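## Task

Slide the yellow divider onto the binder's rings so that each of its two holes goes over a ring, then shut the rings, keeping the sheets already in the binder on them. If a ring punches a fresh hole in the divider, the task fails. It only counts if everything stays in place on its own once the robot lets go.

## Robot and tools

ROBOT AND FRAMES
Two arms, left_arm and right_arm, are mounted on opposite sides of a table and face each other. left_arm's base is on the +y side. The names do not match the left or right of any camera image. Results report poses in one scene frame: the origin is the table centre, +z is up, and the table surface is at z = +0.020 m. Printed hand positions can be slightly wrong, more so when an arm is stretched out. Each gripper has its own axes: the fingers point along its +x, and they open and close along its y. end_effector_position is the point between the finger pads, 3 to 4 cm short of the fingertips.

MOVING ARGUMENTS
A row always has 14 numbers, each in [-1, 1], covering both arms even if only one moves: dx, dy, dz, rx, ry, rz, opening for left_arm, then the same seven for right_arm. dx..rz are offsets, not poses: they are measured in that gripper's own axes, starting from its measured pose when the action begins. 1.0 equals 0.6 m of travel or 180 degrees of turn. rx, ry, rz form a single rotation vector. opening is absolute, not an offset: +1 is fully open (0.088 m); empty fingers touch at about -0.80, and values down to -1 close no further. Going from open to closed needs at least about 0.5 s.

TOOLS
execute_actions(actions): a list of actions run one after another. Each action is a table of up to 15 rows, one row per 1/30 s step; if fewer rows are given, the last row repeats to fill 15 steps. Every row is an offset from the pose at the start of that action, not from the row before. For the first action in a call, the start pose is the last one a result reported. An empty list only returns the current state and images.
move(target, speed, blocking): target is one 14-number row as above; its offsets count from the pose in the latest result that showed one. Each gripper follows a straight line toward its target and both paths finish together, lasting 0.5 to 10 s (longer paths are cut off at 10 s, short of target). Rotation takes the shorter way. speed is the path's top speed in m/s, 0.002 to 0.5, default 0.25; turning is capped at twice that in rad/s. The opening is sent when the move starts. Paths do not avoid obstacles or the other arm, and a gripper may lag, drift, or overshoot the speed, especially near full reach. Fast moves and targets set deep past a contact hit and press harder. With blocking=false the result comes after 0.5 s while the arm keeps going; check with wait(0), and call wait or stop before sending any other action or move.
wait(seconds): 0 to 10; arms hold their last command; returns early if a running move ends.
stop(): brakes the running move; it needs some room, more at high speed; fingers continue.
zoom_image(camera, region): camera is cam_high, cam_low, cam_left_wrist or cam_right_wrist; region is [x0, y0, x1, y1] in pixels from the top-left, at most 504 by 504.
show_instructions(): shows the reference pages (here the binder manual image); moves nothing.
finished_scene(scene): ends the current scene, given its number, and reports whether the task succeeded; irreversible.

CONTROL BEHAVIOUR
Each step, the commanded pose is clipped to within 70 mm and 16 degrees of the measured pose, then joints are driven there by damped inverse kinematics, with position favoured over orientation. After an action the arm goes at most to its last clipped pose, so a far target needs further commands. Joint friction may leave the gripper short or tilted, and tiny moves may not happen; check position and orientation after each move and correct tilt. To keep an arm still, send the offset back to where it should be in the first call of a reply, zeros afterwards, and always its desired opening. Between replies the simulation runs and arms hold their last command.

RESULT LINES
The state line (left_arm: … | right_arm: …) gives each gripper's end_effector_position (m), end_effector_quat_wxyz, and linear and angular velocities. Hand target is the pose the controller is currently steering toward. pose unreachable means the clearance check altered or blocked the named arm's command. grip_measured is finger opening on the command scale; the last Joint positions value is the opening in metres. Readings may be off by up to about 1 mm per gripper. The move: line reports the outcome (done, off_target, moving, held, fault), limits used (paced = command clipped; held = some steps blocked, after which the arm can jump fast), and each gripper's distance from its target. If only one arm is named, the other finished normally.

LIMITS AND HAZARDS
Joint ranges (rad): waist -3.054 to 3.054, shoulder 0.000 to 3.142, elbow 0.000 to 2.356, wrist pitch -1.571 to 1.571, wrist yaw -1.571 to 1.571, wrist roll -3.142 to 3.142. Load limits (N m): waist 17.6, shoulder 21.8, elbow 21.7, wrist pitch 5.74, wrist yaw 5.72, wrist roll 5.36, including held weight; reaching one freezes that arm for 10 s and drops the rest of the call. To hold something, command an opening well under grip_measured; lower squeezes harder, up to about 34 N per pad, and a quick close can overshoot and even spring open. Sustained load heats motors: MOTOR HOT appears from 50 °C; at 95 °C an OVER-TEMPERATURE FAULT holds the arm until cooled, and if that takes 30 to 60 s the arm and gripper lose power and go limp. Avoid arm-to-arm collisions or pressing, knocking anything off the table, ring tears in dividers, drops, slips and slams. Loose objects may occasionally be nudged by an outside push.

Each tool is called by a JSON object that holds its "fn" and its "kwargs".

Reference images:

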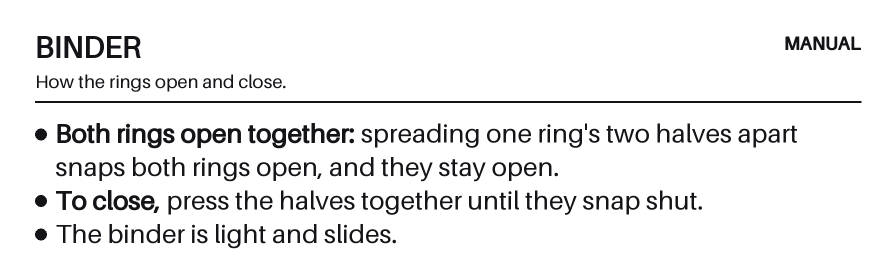

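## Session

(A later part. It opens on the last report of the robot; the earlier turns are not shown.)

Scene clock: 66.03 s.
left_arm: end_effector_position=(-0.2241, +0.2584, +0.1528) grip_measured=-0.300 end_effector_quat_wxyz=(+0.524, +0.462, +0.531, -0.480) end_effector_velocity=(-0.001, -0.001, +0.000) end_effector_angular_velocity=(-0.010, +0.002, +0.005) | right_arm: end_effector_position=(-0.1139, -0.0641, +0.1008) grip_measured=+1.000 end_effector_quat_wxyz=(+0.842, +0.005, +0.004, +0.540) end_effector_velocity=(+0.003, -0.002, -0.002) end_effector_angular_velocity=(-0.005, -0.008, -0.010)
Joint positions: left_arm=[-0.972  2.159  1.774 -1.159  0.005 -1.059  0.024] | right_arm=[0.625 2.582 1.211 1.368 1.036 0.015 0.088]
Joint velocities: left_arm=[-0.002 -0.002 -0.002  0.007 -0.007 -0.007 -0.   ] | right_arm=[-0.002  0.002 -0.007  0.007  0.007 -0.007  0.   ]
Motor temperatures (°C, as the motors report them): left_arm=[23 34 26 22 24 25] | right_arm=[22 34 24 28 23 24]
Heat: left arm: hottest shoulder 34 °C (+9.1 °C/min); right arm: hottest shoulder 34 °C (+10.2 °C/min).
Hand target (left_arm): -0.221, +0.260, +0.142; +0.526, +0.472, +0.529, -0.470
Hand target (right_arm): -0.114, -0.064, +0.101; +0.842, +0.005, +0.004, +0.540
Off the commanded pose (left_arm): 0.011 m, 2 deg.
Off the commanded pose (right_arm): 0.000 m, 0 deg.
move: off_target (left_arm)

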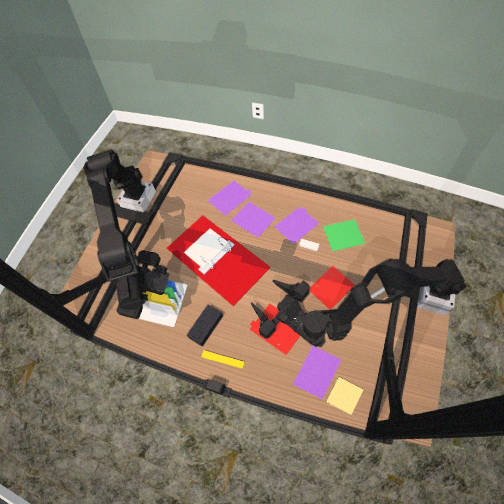

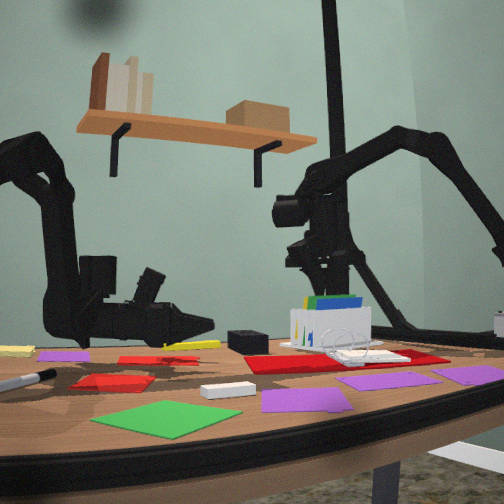

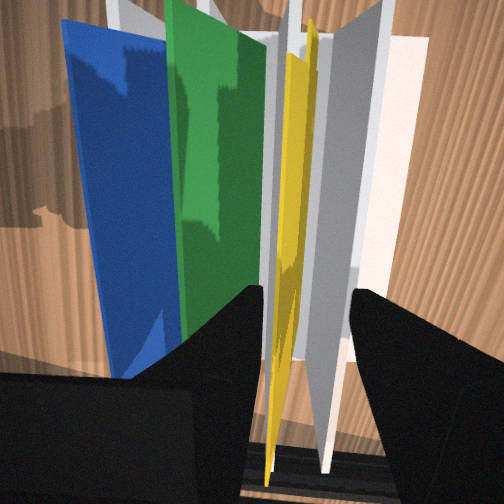

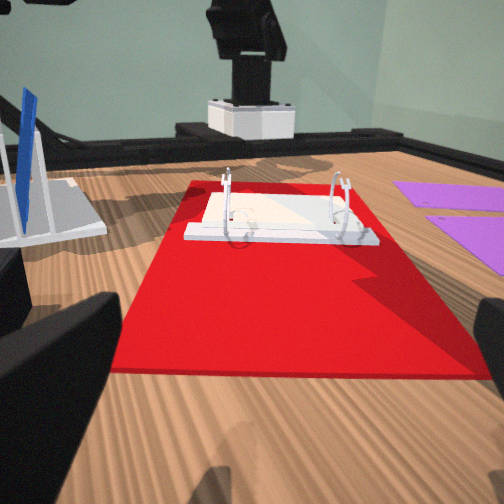

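{"fn": "move", "kwargs": {"target": [0.02,0,0,0.0004,0.003,0.0081,-0.45, 0,0,0,0,0,0,1], "speed": 0.03}}

Scene clock: 67.67 s.
left_arm: end_effector_position=(-0.2237, +0.2586, +0.1471) grip_measured=-0.450 end_effector_quat_wxyz=(+0.525, +0.467, +0.530, -0.475) end_effector_velocity=(+0.004, +0.003, +0.000) end_effector_angular_velocity=(-0.005, -0.031, -0.014) | right_arm: end_effector_position=(-0.1139, -0.0641, +0.1008) grip_measured=+1.000 end_effector_quat_wxyz=(+0.842, +0.005, +0.004, +0.540) end_effector_velocity=(+0.000, +0.001, -0.001) end_effector_angular_velocity=(-0.009, -0.011, +0.005)
Joint positions: left_arm=[-0.972  2.173  1.774 -1.158  0.005 -1.059  0.017] | right_arm=[0.625 2.582 1.211 1.368 1.036 0.015 0.088]
Joint velocities: left_arm=[-0.007 -0.002 -0.002 -0.022 -0.022  0.007  0.   ] | right_arm=[-0.002 -0.002 -0.002 -0.007 -0.007 -0.007  0.   ]
Motor temperatures (°C, as the motors report them): left_arm=[23 34 26 22 24 25] | right_arm=[22 34 24 28 23 24]
Heat: left arm: hottest shoulder 34 °C (+9.1 °C/min); right arm: hottest shoulder 34 °C (+9.1 °C/min).
Hand target (left_arm): -0.224, +0.258, +0.141; +0.527, +0.471, +0.527, -0.471
Hand target (right_arm): -0.114, -0.064, +0.101; +0.842, +0.005, +0.004, +0.540
Off the commanded pose (left_arm): 0.006 m, 1 deg.
Off the commanded pose (right_arm): 0.000 m, 0 deg.
move: done

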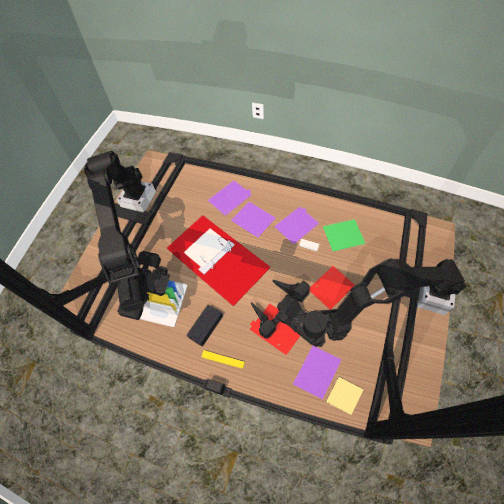

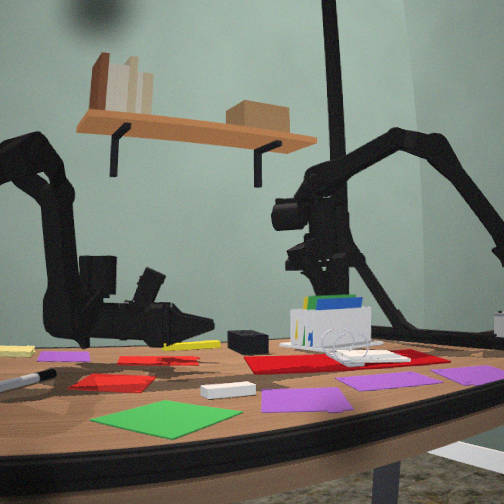

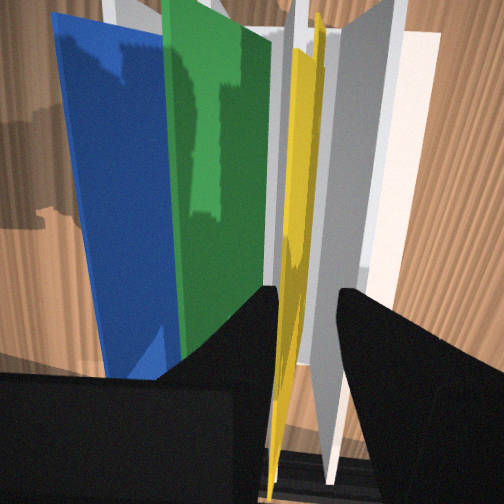

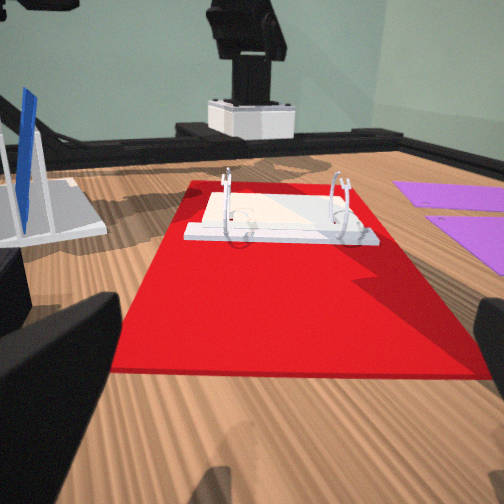

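Now close slowly.

{"fn": "execute_actions", "kwargs": {"actions": [[[0,0,0,0,0,0,-0.48,0,0,0,0,0,0,1],[0,0,0,0,0,0,-0.51,0,0,0,0,0,0,1],[0,0,0,0,0,0,-0.54,0,0,0,0,0,0,1],[0,0,0,0,0,0,-0.57,0,0,0,0,0,0,1],[0,0,0,0,0,0,-0.60,0,0,0,0,0,0,1],[0,0,0,0,0,0,-0.63,0,0,0,0,0,0,1],[0,0,0,0,0,0,-0.66,0,0,0,0,0,0,1],[0,0,0,0,0,0,-0.68,0,0,0,0,0,0,1],[0,0,0,0,0,0,-0.70,0,0,0,0,0,0,1],[0,0,0,0,0,0,-0.72,0,0,0,0,0,0,1],[0,0,0,0,0,0,-0.74,0,0,0,0,0,0,1],[0,0,0,0,0,0,-0.76,0,0,0,0,0,0,1],[0,0,0,0,0,0,-0.78,0,0,0,0,0,0,1],[0,0,0,0,0,0,-0.80,0,0,0,0,0,0,1],[0,0,0,0,0,0,-0.82,0,0,0,0,0,0,1]],[[0,0,0,0,0,0,-0.84,0,0,0,0,0,0,1],[0,0,0,0,0,0,-0.86,0,0,0,0,0,0,1],[0,0,0,0,0,0,-0.88,0,0,0,0,0,0,1],[0,0,0,0,0,0,-0.90,0,0,0,0,0,0,1],[0,0,0,0,0,0,-0.92,0,0,0,0,0,0,1]]]}}

Scene clock: 69.70 s.
left_arm: end_effector_position=(-0.2238, +0.2586, +0.1471) grip_measured=-0.792 end_effector_quat_wxyz=(+0.525, +0.467, +0.530, -0.475) end_effector_velocity=(-0.001, -0.001, -0.002) end_effector_angular_velocity=(-0.007, -0.002, +0.020) | right_arm: end_effector_position=(-0.1139, -0.0641, +0.1008) grip_measured=+1.000 end_effector_quat_wxyz=(+0.842, +0.005, +0.004, +0.540) end_effector_velocity=(+0.000, +0.001, -0.001) end_effector_angular_velocity=(-0.003, +0.003, +0.005)
Joint positions: left_arm=[-0.972  2.173  1.774 -1.158  0.005 -1.059  0.   ] | right_arm=[0.625 2.582 1.211 1.368 1.036 0.015 0.088]
Joint velocities: left_arm=[-0.002  0.002 -0.002  0.007 -0.007 -0.022  0.   ] | right_arm=[-0.002 -0.002 -0.002 -0.007 -0.007  0.007  0.   ]
Motor temperatures (°C, as the motors report them): left_arm=[23 34 26 22 24 25] | right_arm=[22 35 24 28 23 24]
Heat: left arm: hottest shoulder 34 °C (+9.0 °C/min); right arm: hottest shoulder 35 °C (+10.1 °C/min).
Hand target (left_arm): -0.224, +0.259, +0.147; +0.525, +0.467, +0.530, -0.475
Hand target (right_arm): -0.114, -0.064, +0.101; +0.842, +0.005, +0.004, +0.540
Off the commanded pose (left_arm): 0.000 m, 0 deg.
Off the commanded pose (right_arm): 0.000 m, 0 deg.

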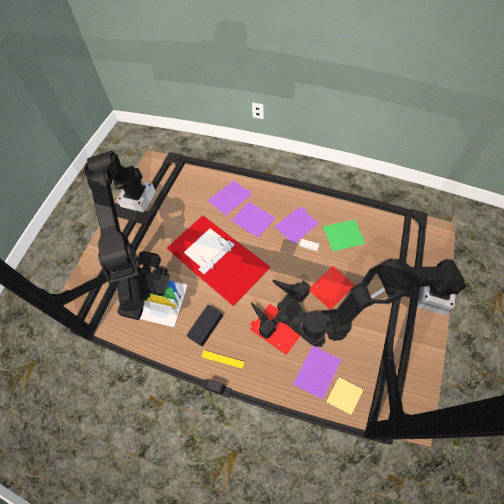

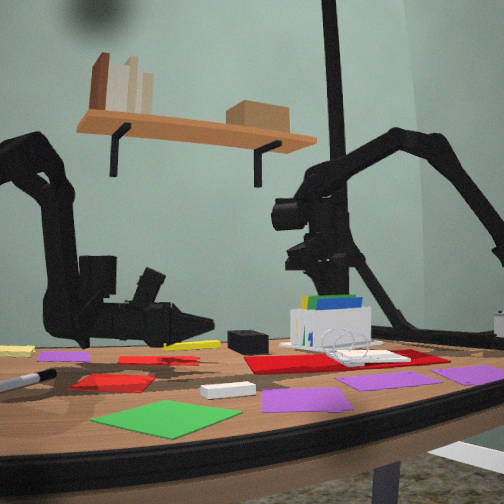

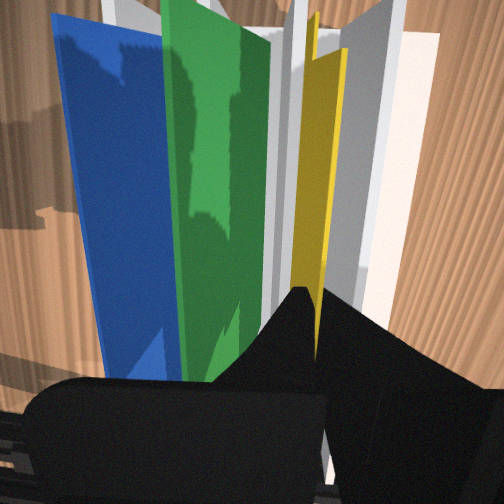

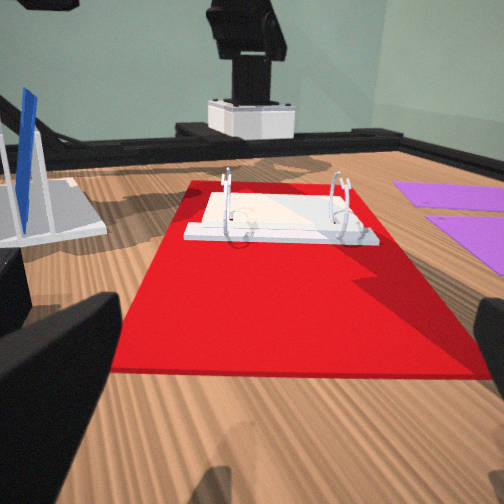

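{"fn": "move", "kwargs": {"target": [-0.18,0,0,0,0,0,-0.92, 0,0,0,0,0,0,1], "speed": 0.1}}

{"fn": "zoom_image", "kwargs": {"camera": "cam_low", "region": [240, 180, 440, 380]}}

Scene clock: 71.80 s.
left_arm: end_effector_position=(-0.2210, +0.2605, +0.2554) grip_measured=-0.792 end_effector_quat_wxyz=(+0.523, +0.461, +0.531, -0.481) end_effector_velocity=(+0.006, +0.002, +0.005) end_effector_angular_velocity=(+0.005, -0.018, +0.025) | right_arm: end_effector_position=(-0.1139, -0.0641, +0.1008) grip_measured=+1.000 end_effector_quat_wxyz=(+0.842, +0.005, +0.004, +0.540) end_effector_velocity=(-0.002, +0.002, -0.001) end_effector_angular_velocity=(-0.009, -0.011, +0.020)
Joint positions: left_arm=[-0.972  2.168  2.198 -1.57   0.005 -1.059  0.   ] | right_arm=[0.625 2.582 1.211 1.368 1.036 0.015 0.088]
Joint velocities: left_arm=[ 0.002 -0.002  0.017 -0.037 -0.007 -0.022  0.   ] | right_arm=[-0.002 -0.002 -0.002 -0.007 -0.022 -0.007  0.   ]
Motor temperatures (°C, as the motors report them): left_arm=[23 34 26 22 24 25] | right_arm=[22 35 24 28 23 24]
Heat: left arm: hottest shoulder 34 °C (+9.0 °C/min); right arm: hottest shoulder 35 °C (+10.0 °C/min).
Hand target (left_arm): -0.222, +0.259, +0.255; +0.523, +0.461, +0.531, -0.481
Hand target (right_arm): -0.114, -0.064, +0.101; +0.842, +0.005, +0.004, +0.540
Off the commanded pose (left_arm): 0.002 m, 1 deg.
Off the commanded pose (right_arm): 0.000 m, 0 deg.
joint sent to its limit (left arm) — the command would take joint 4 (wrist pitch) past its lower limit, so that joint was sent only as far as its limit.
move: done

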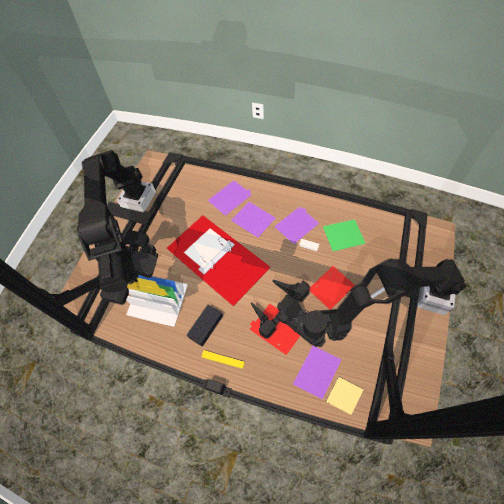

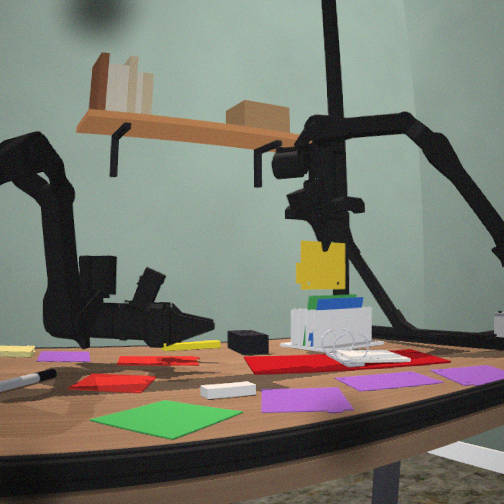

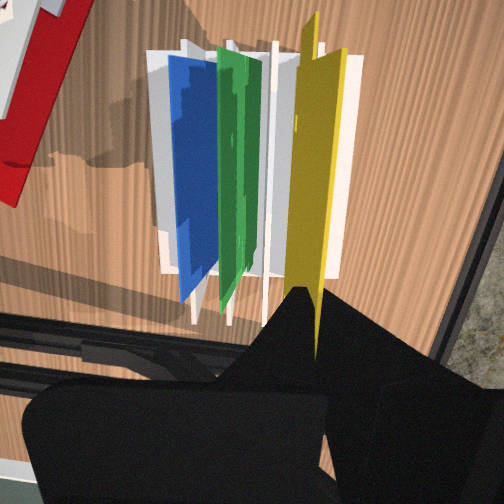

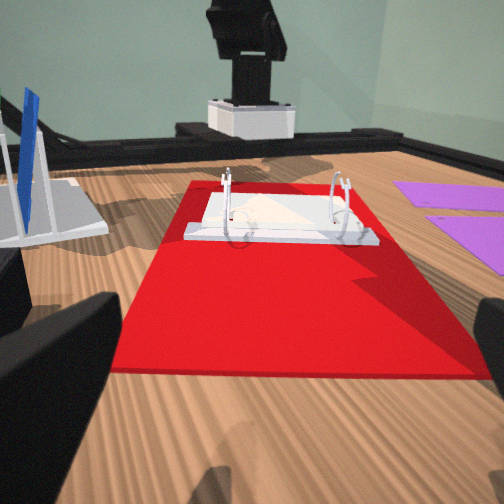

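Region (240, 180, 440, 380) of cam_low's 504x504 image, scaled by 2.520, with more detail than that image has.

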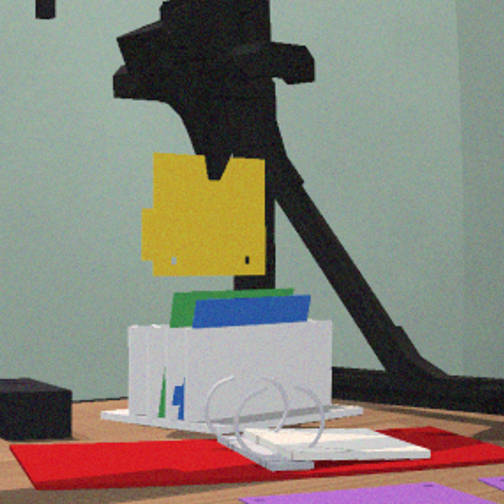

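{"fn": "move", "kwargs": {"target": [-0.001,0.3242,0.2318,-0.3349,-0.0018,0.0099,-0.92, 0,0,0,0,0,0,1], "speed": 0.2}}

{"fn": "move", "kwargs": {"target": [0.065,0,0,0,0,0,-0.92, 0,0,0,0,0,0,1], "speed": 0.1}}

Scene clock: 77.40 s.
left_arm: end_effector_position=(-0.0113, +0.1473, +0.2547) grip_measured=-0.792 end_effector_quat_wxyz=(+0.690, +0.142, +0.694, -0.146) end_effector_velocity=(-0.000, +0.005, +0.001) end_effector_angular_velocity=(+0.014, -0.013, +0.000) | right_arm: end_effector_position=(-0.1139, -0.0641, +0.1008) grip_measured=+1.000 end_effector_quat_wxyz=(+0.842, +0.005, +0.004, +0.540) end_effector_velocity=(-0.002, -0.000, -0.001) end_effector_angular_velocity=(-0.015, -0.024, +0.010)
Joint positions: left_arm=[-0.373  2.003  1.944 -1.504  0.005 -1.507  0.   ] | right_arm=[0.625 2.582 1.211 1.368 1.036 0.015 0.088]
Joint velocities: left_arm=[-0.007 -0.002  0.002 -0.022 -0.007 -0.007 -0.   ] | right_arm=[ 0.002 -0.002 -0.002 -0.007 -0.007 -0.022  0.   ]
Motor temperatures (°C, as the motors report them): left_arm=[23 35 26 22 24 25] | right_arm=[22 35 24 28 23 24]
Heat: left arm: hottest shoulder 35 °C (+10.1 °C/min); right arm: hottest shoulder 35 °C (+9.1 °C/min).
Hand target (left_arm): -0.011, +0.145, +0.251; +0.692, +0.143, +0.693, -0.142
Hand target (right_arm): -0.114, -0.064, +0.101; +0.842, +0.005, +0.004, +0.540
Off the commanded pose (left_arm): 0.004 m, 1 deg.
Off the commanded pose (right_arm): 0.000 m, 0 deg.
move: done

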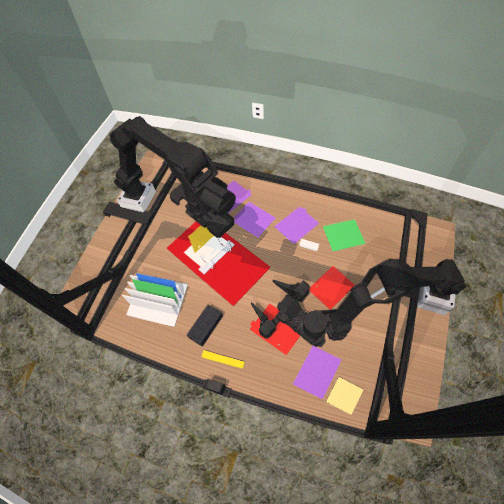

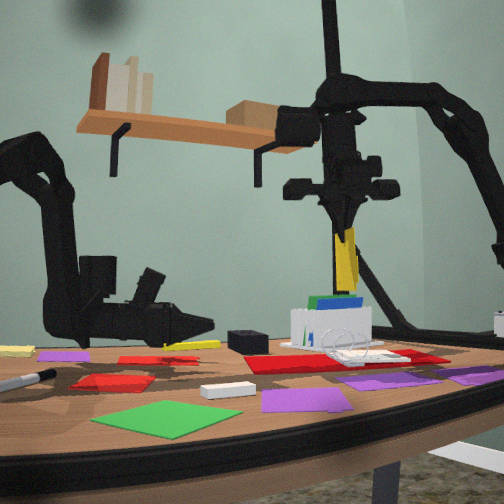

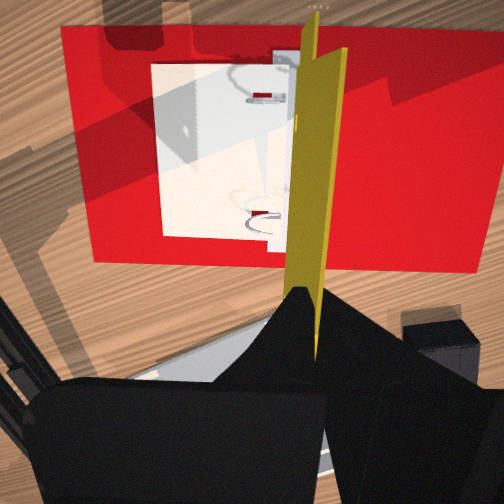

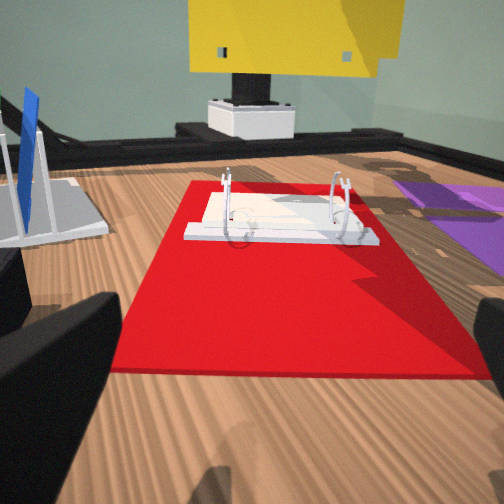

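Scene clock: 78.20 s.
left_arm: end_effector_position=(-0.0123, +0.1444, +0.2143) grip_measured=-0.792 end_effector_quat_wxyz=(+0.690, +0.143, +0.694, -0.145) end_effector_velocity=(+0.001, +0.003, +0.001) end_effector_angular_velocity=(+0.004, -0.009, +0.005) | right_arm: end_effector_position=(-0.1139, -0.0641, +0.1008) grip_measured=+1.000 end_effector_quat_wxyz=(+0.842, +0.005, +0.004, +0.540) end_effector_velocity=(+0.002, -0.000, -0.001) end_effector_angular_velocity=(-0.009, -0.011, -0.010)
Joint positions: left_arm=[-0.373  2.001  1.779 -1.345  0.005 -1.507  0.   ] | right_arm=[0.625 2.582 1.211 1.368 1.036 0.015 0.088]
Joint velocities: left_arm=[-0.002 -0.007 -0.007 -0.007 -0.007 -0.007 -0.   ] | right_arm=[-0.002 -0.002 -0.002 -0.007  0.007 -0.007  0.   ]
Motor temperatures (°C, as the motors report them): left_arm=[23 35 26 22 24 25] | right_arm=[22 35 24 28 23 24]
Heat: left arm: hottest shoulder 35 °C (+10.0 °C/min); right arm: hottest shoulder 35 °C (+9.0 °C/min).
Hand target (left_arm): -0.012, +0.147, +0.216; +0.690, +0.142, +0.694, -0.146
Hand target (right_arm): -0.114, -0.064, +0.101; +0.842, +0.005, +0.004, +0.540
Off the commanded pose (left_arm): 0.003 m, 0 deg.
Off the commanded pose (right_arm): 0.000 m, 0 deg.
move: done

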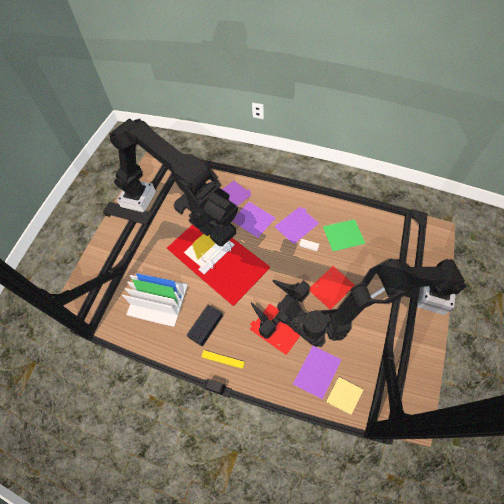

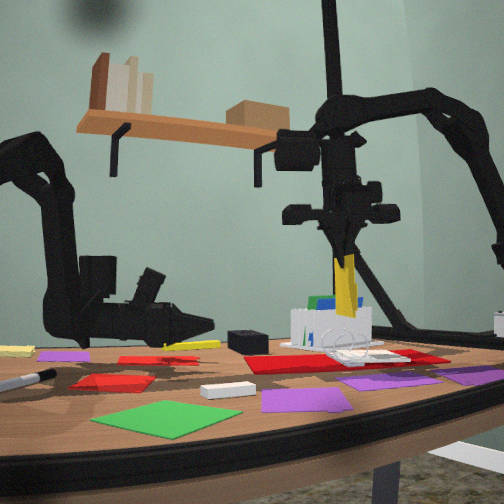

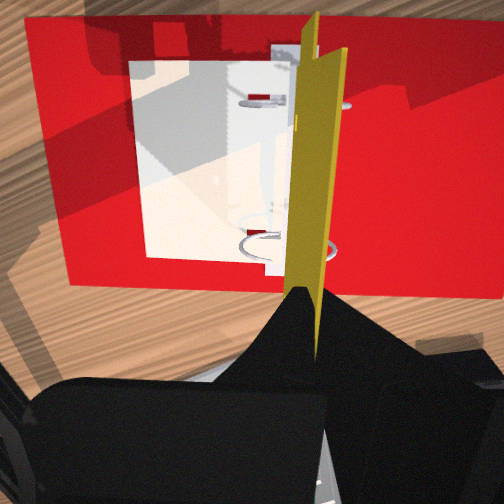

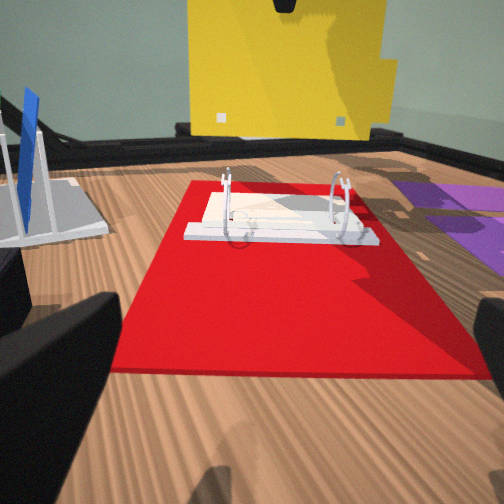

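{"fn": "zoom_image", "kwargs": {"camera": "cam_left_wrist", "region": [200, 20, 400, 300]}}

{"fn": "zoom_image", "kwargs": {"camera": "cam_right_wrist", "region": [180, 90, 400, 260]}}

{"fn": "zoom_image", "kwargs": {"camera": "cam_low", "region": [290, 240, 430, 380]}}

Region (200, 20, 400, 300) of cam_left_wrist's 504x504 image, scaled by 1.800, with more detail than that image has; it fills the left 360 columns of this view, and the rest is white.

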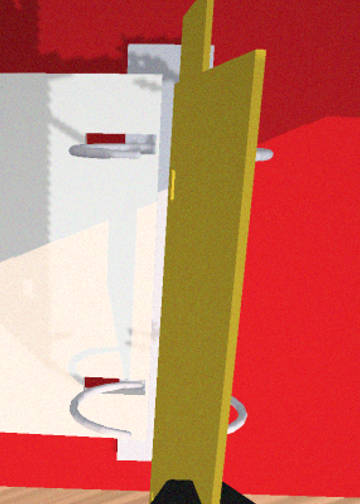

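Region (180, 90, 400, 260) of cam_right_wrist's 504x504 image, scaled by 2.291, with more detail than that image has; it fills the top 389 rows of this view, and the rest is white.

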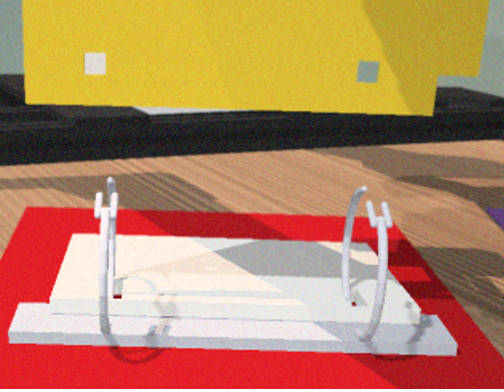

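Region (290, 240, 430, 380) of cam_low's 504x504 image, scaled by 3.600, with more detail than that image has.

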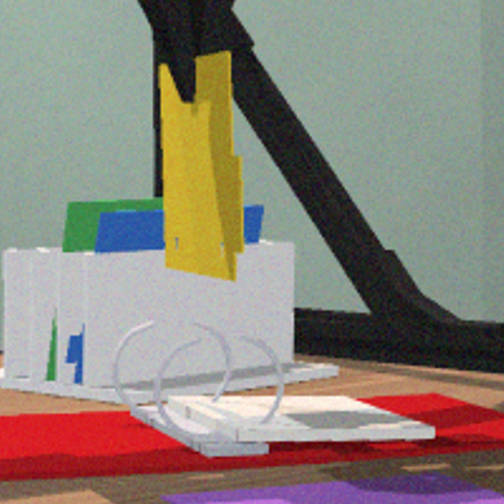

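{"fn": "move", "kwargs": {"target": [0.058,0,0.0108,0,0,0,-0.92, 0,0,0,0,0,0,1], "speed": 0.05}}

{"fn": "zoom_image", "kwargs": {"camera": "cam_right_wrist", "region": [180, 90, 400, 260]}}

{"fn": "zoom_image", "kwargs": {"camera": "cam_left_wrist", "region": [200, 20, 400, 300]}}

{"fn": "zoom_image", "kwargs": {"camera": "cam_low", "region": [290, 240, 430, 380]}}

Scene clock: 81.17 s.
left_arm: end_effector_position=(-0.0085, +0.1397, +0.1861) grip_measured=-0.792 end_effector_quat_wxyz=(+0.689, +0.136, +0.695, -0.152) end_effector_velocity=(+0.003, +0.001, +0.000) end_effector_angular_velocity=(+0.005, -0.009, +0.010) | right_arm: end_effector_position=(-0.1139, -0.0641, +0.1008) grip_measured=+1.000 end_effector_quat_wxyz=(+0.842, +0.005, +0.004, +0.540) end_effector_velocity=(-0.002, +0.002, -0.003) end_effector_angular_velocity=(-0.021, -0.019, +0.020)
Joint positions: left_arm=[-0.36   2.001  1.667 -1.213  0.005 -1.494  0.   ] | right_arm=[0.625 2.582 1.211 1.368 1.036 0.015 0.088]
Joint velocities: left_arm=[ 0.002 -0.002 -0.002 -0.007 -0.007 -0.007 -0.   ] | right_arm=[-0.002 -0.002 -0.002 -0.022 -0.022 -0.007  0.   ]
Motor temperatures (°C, as the motors report them): left_arm=[23 35 26 22 24 25] | right_arm=[22 36 24 28 23 24]
Heat: left arm: hottest shoulder 35 °C (+10.0 °C/min); right arm: hottest shoulder 36 °C (+10.0 °C/min).
Hand target (left_arm): -0.007, +0.142, +0.179; +0.690, +0.143, +0.694, -0.145
Hand target (right_arm): -0.114, -0.064, +0.101; +0.842, +0.005, +0.004, +0.540
Off the commanded pose (left_arm): 0.007 m, 1 deg.
Off the commanded pose (right_arm): 0.000 m, 0 deg.
move: done

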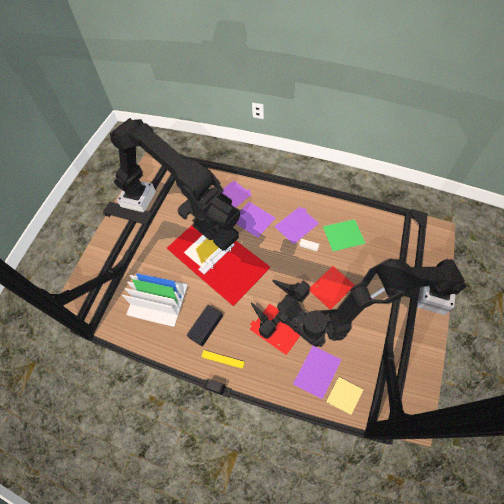

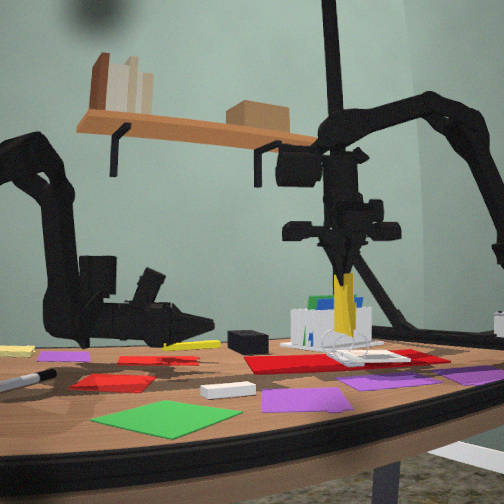

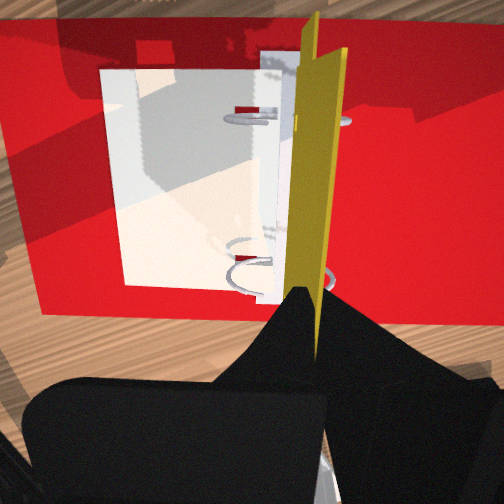

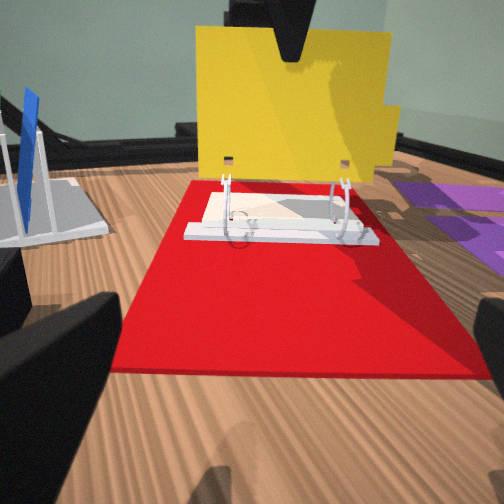

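Region (180, 90, 400, 260) of cam_right_wrist's 504x504 image, scaled by 2.291, with more detail than that image has; it fills the top 389 rows of this view, and the rest is white.

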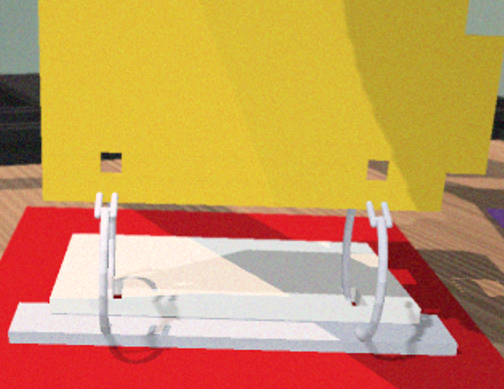

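Region (200, 20, 400, 300) of cam_left_wrist's 504x504 image, scaled by 1.800, with more detail than that image has; it fills the left 360 columns of this view, and the rest is white.

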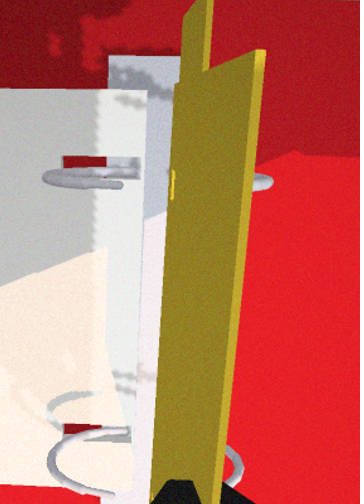

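Region (290, 240, 430, 380) of cam_low's 504x504 image, scaled by 3.600, with more detail than that image has.

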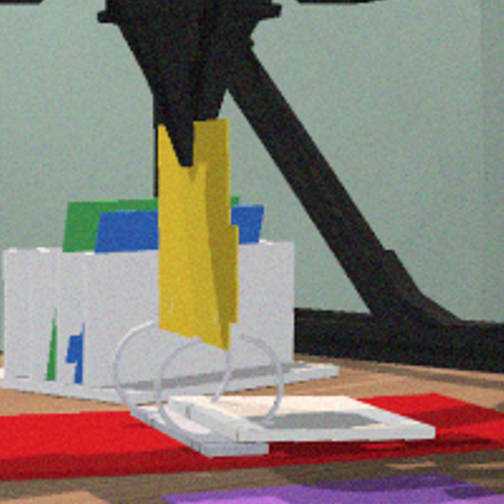

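{"fn": "move", "kwargs": {"target": [0.0228,0,0,0,0,0.0119,-0.92, 0,0,0,0,0,0,1], "speed": 0.03}}

{"fn": "zoom_image", "kwargs": {"camera": "cam_right_wrist", "region": [180, 90, 400, 260]}}

{"fn": "zoom_image", "kwargs": {"camera": "cam_left_wrist", "region": [200, 20, 400, 300]}}

Scene clock: 84.17 s.
left_arm: end_effector_position=(-0.0084, +0.1399, +0.1778) grip_measured=-0.792 end_effector_quat_wxyz=(+0.690, +0.144, +0.694, -0.144) end_effector_velocity=(+0.001, +0.002, +0.000) end_effector_angular_velocity=(-0.000, -0.023, +0.000) | right_arm: end_effector_position=(-0.1139, -0.0641, +0.1008) grip_measured=+1.000 end_effector_quat_wxyz=(+0.842, +0.005, +0.004, +0.540) end_effector_velocity=(-0.004, +0.000, -0.005) end_effector_angular_velocity=(-0.031, -0.035, +0.024)
Joint positions: left_arm=[-0.36   2.023  1.666 -1.212  0.005 -1.493  0.   ] | right_arm=[0.625 2.582 1.211 1.368 1.036 0.015 0.088]
Joint velocities: left_arm=[-0.007 -0.002 -0.002 -0.007 -0.022 -0.007  0.   ] | right_arm=[ 0.002  0.002 -0.002 -0.022 -0.022 -0.022  0.   ]
Motor temperatures (°C, as the motors report them): left_arm=[23 35 26 22 24 25] | right_arm=[22 36 24 28 23 24]
Heat: left arm: hottest shoulder 35 °C (+10.0 °C/min); right arm: hottest shoulder 36 °C (+10.0 °C/min).
Hand target (left_arm): -0.009, +0.140, +0.172; +0.692, +0.149, +0.692, -0.139
Hand target (right_arm): -0.114, -0.064, +0.101; +0.842, +0.005, +0.004, +0.540
Off the commanded pose (left_arm): 0.005 m, 1 deg.
Off the commanded pose (right_arm): 0.000 m, 0 deg.
move: done

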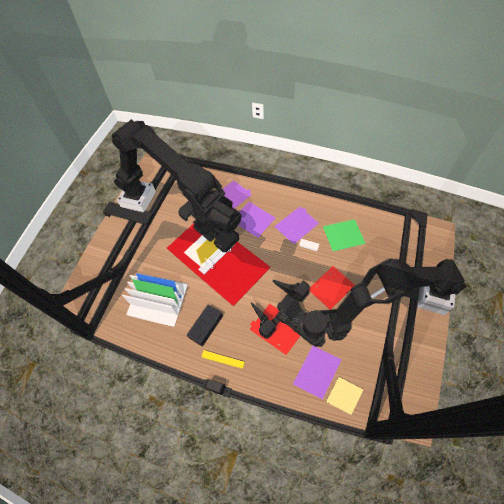

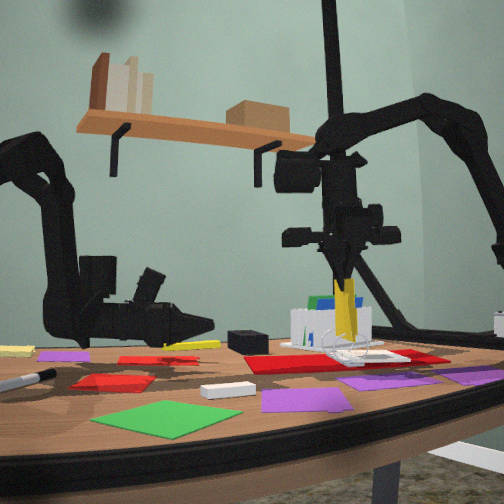

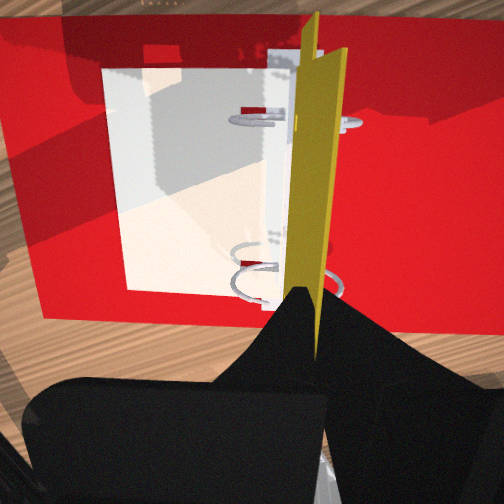

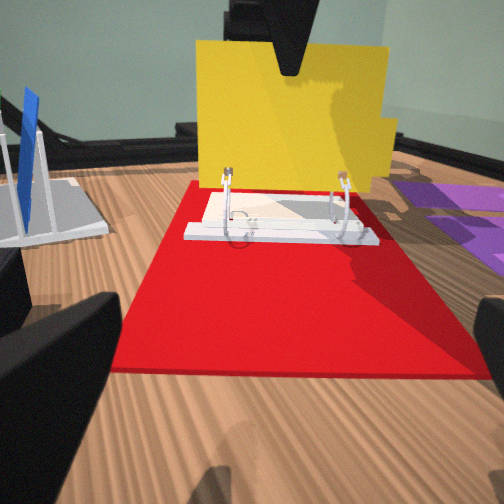

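Region (180, 90, 400, 260) of cam_right_wrist's 504x504 image, scaled by 2.291, with more detail than that image has; it fills the top 389 rows of this view, and the rest is white.

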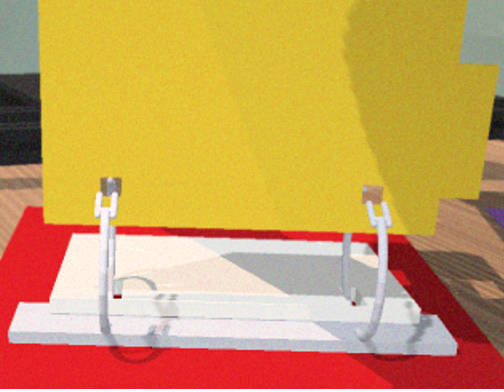

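Region (200, 20, 400, 300) of cam_left_wrist's 504x504 image, scaled by 1.800, with more detail than that image has; it fills the left 360 columns of this view, and the rest is white.

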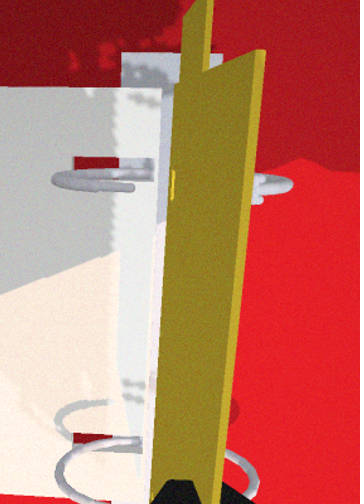

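{"fn": "move", "kwargs": {"target": [0,0.0073,0,0,0,0.0064,-0.92, 0,0,0,0,0,0,1], "speed": 0.02}}

{"fn": "zoom_image", "kwargs": {"camera": "cam_right_wrist", "region": [190, 140, 370, 220]}}

{"fn": "zoom_image", "kwargs": {"camera": "cam_left_wrist", "region": [220, 70, 360, 170]}}

Scene clock: 86.00 s.
left_arm: end_effector_position=(-0.0072, +0.1435, +0.1778) grip_measured=-0.792 end_effector_quat_wxyz=(+0.691, +0.150, +0.693, -0.138) end_effector_velocity=(-0.000, +0.006, -0.001) end_effector_angular_velocity=(+0.028, -0.002, +0.005) | right_arm: end_effector_position=(-0.1139, -0.0641, +0.1008) grip_measured=+1.000 end_effector_quat_wxyz=(+0.842, +0.005, +0.004, +0.540) end_effector_velocity=(+0.002, -0.000, -0.001) end_effector_angular_velocity=(-0.009, -0.011, -0.010)
Joint positions: left_arm=[-0.36   2.023  1.666 -1.23   0.005 -1.493  0.   ] | right_arm=[0.625 2.582 1.211 1.368 1.036 0.015 0.088]
Joint velocities: left_arm=[-0.002  0.002 -0.002 -0.022  0.007 -0.007  0.   ] | right_arm=[-0.002 -0.002 -0.002 -0.007  0.007 -0.007  0.   ]
Motor temperatures (°C, as the motors report them): left_arm=[23 35 26 22 24 25] | right_arm=[22 36 24 28 23 24]
Heat: left arm: hottest shoulder 35 °C (+9.0 °C/min); right arm: hottest shoulder 36 °C (+10.0 °C/min).
Hand target (left_arm): -0.007, +0.144, +0.178; +0.692, +0.150, +0.693, -0.138
Hand target (right_arm): -0.114, -0.064, +0.101; +0.842, +0.005, +0.004, +0.540
Off the commanded pose (left_arm): 0.001 m, 0 deg.
Off the commanded pose (right_arm): 0.000 m, 0 deg.
move: done

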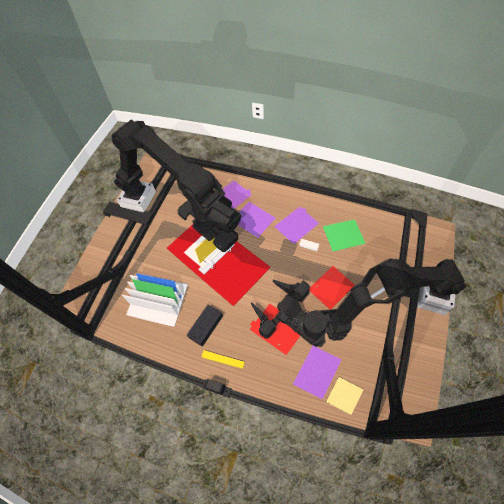

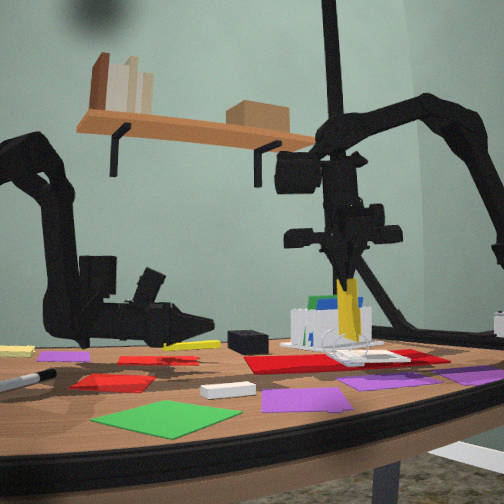

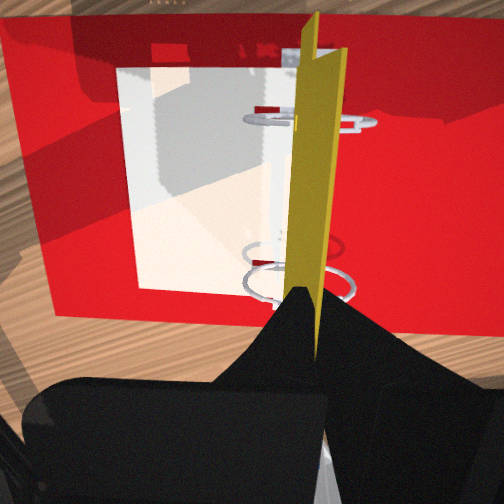

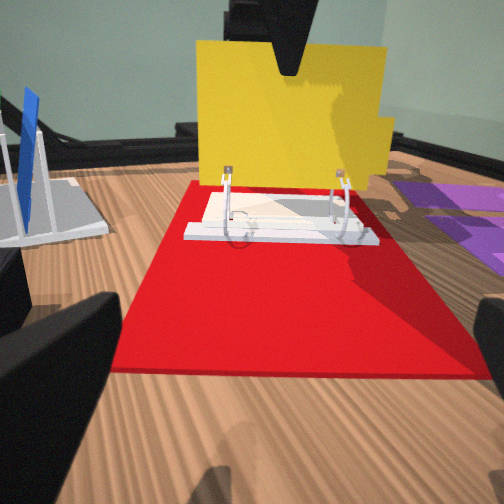

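Region (190, 140, 370, 220) of cam_right_wrist's 504x504 image, scaled by 2.800, with more detail than that image has.

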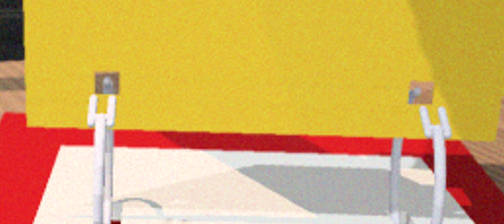

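Region (220, 70, 360, 170) of cam_left_wrist's 504x504 image, scaled by 3.600, with more detail than that image has; it fills the top 360 rows of this view, and the rest is white.

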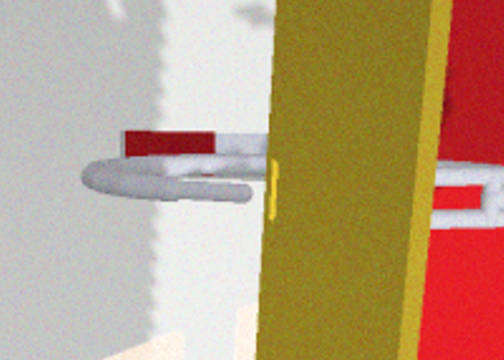

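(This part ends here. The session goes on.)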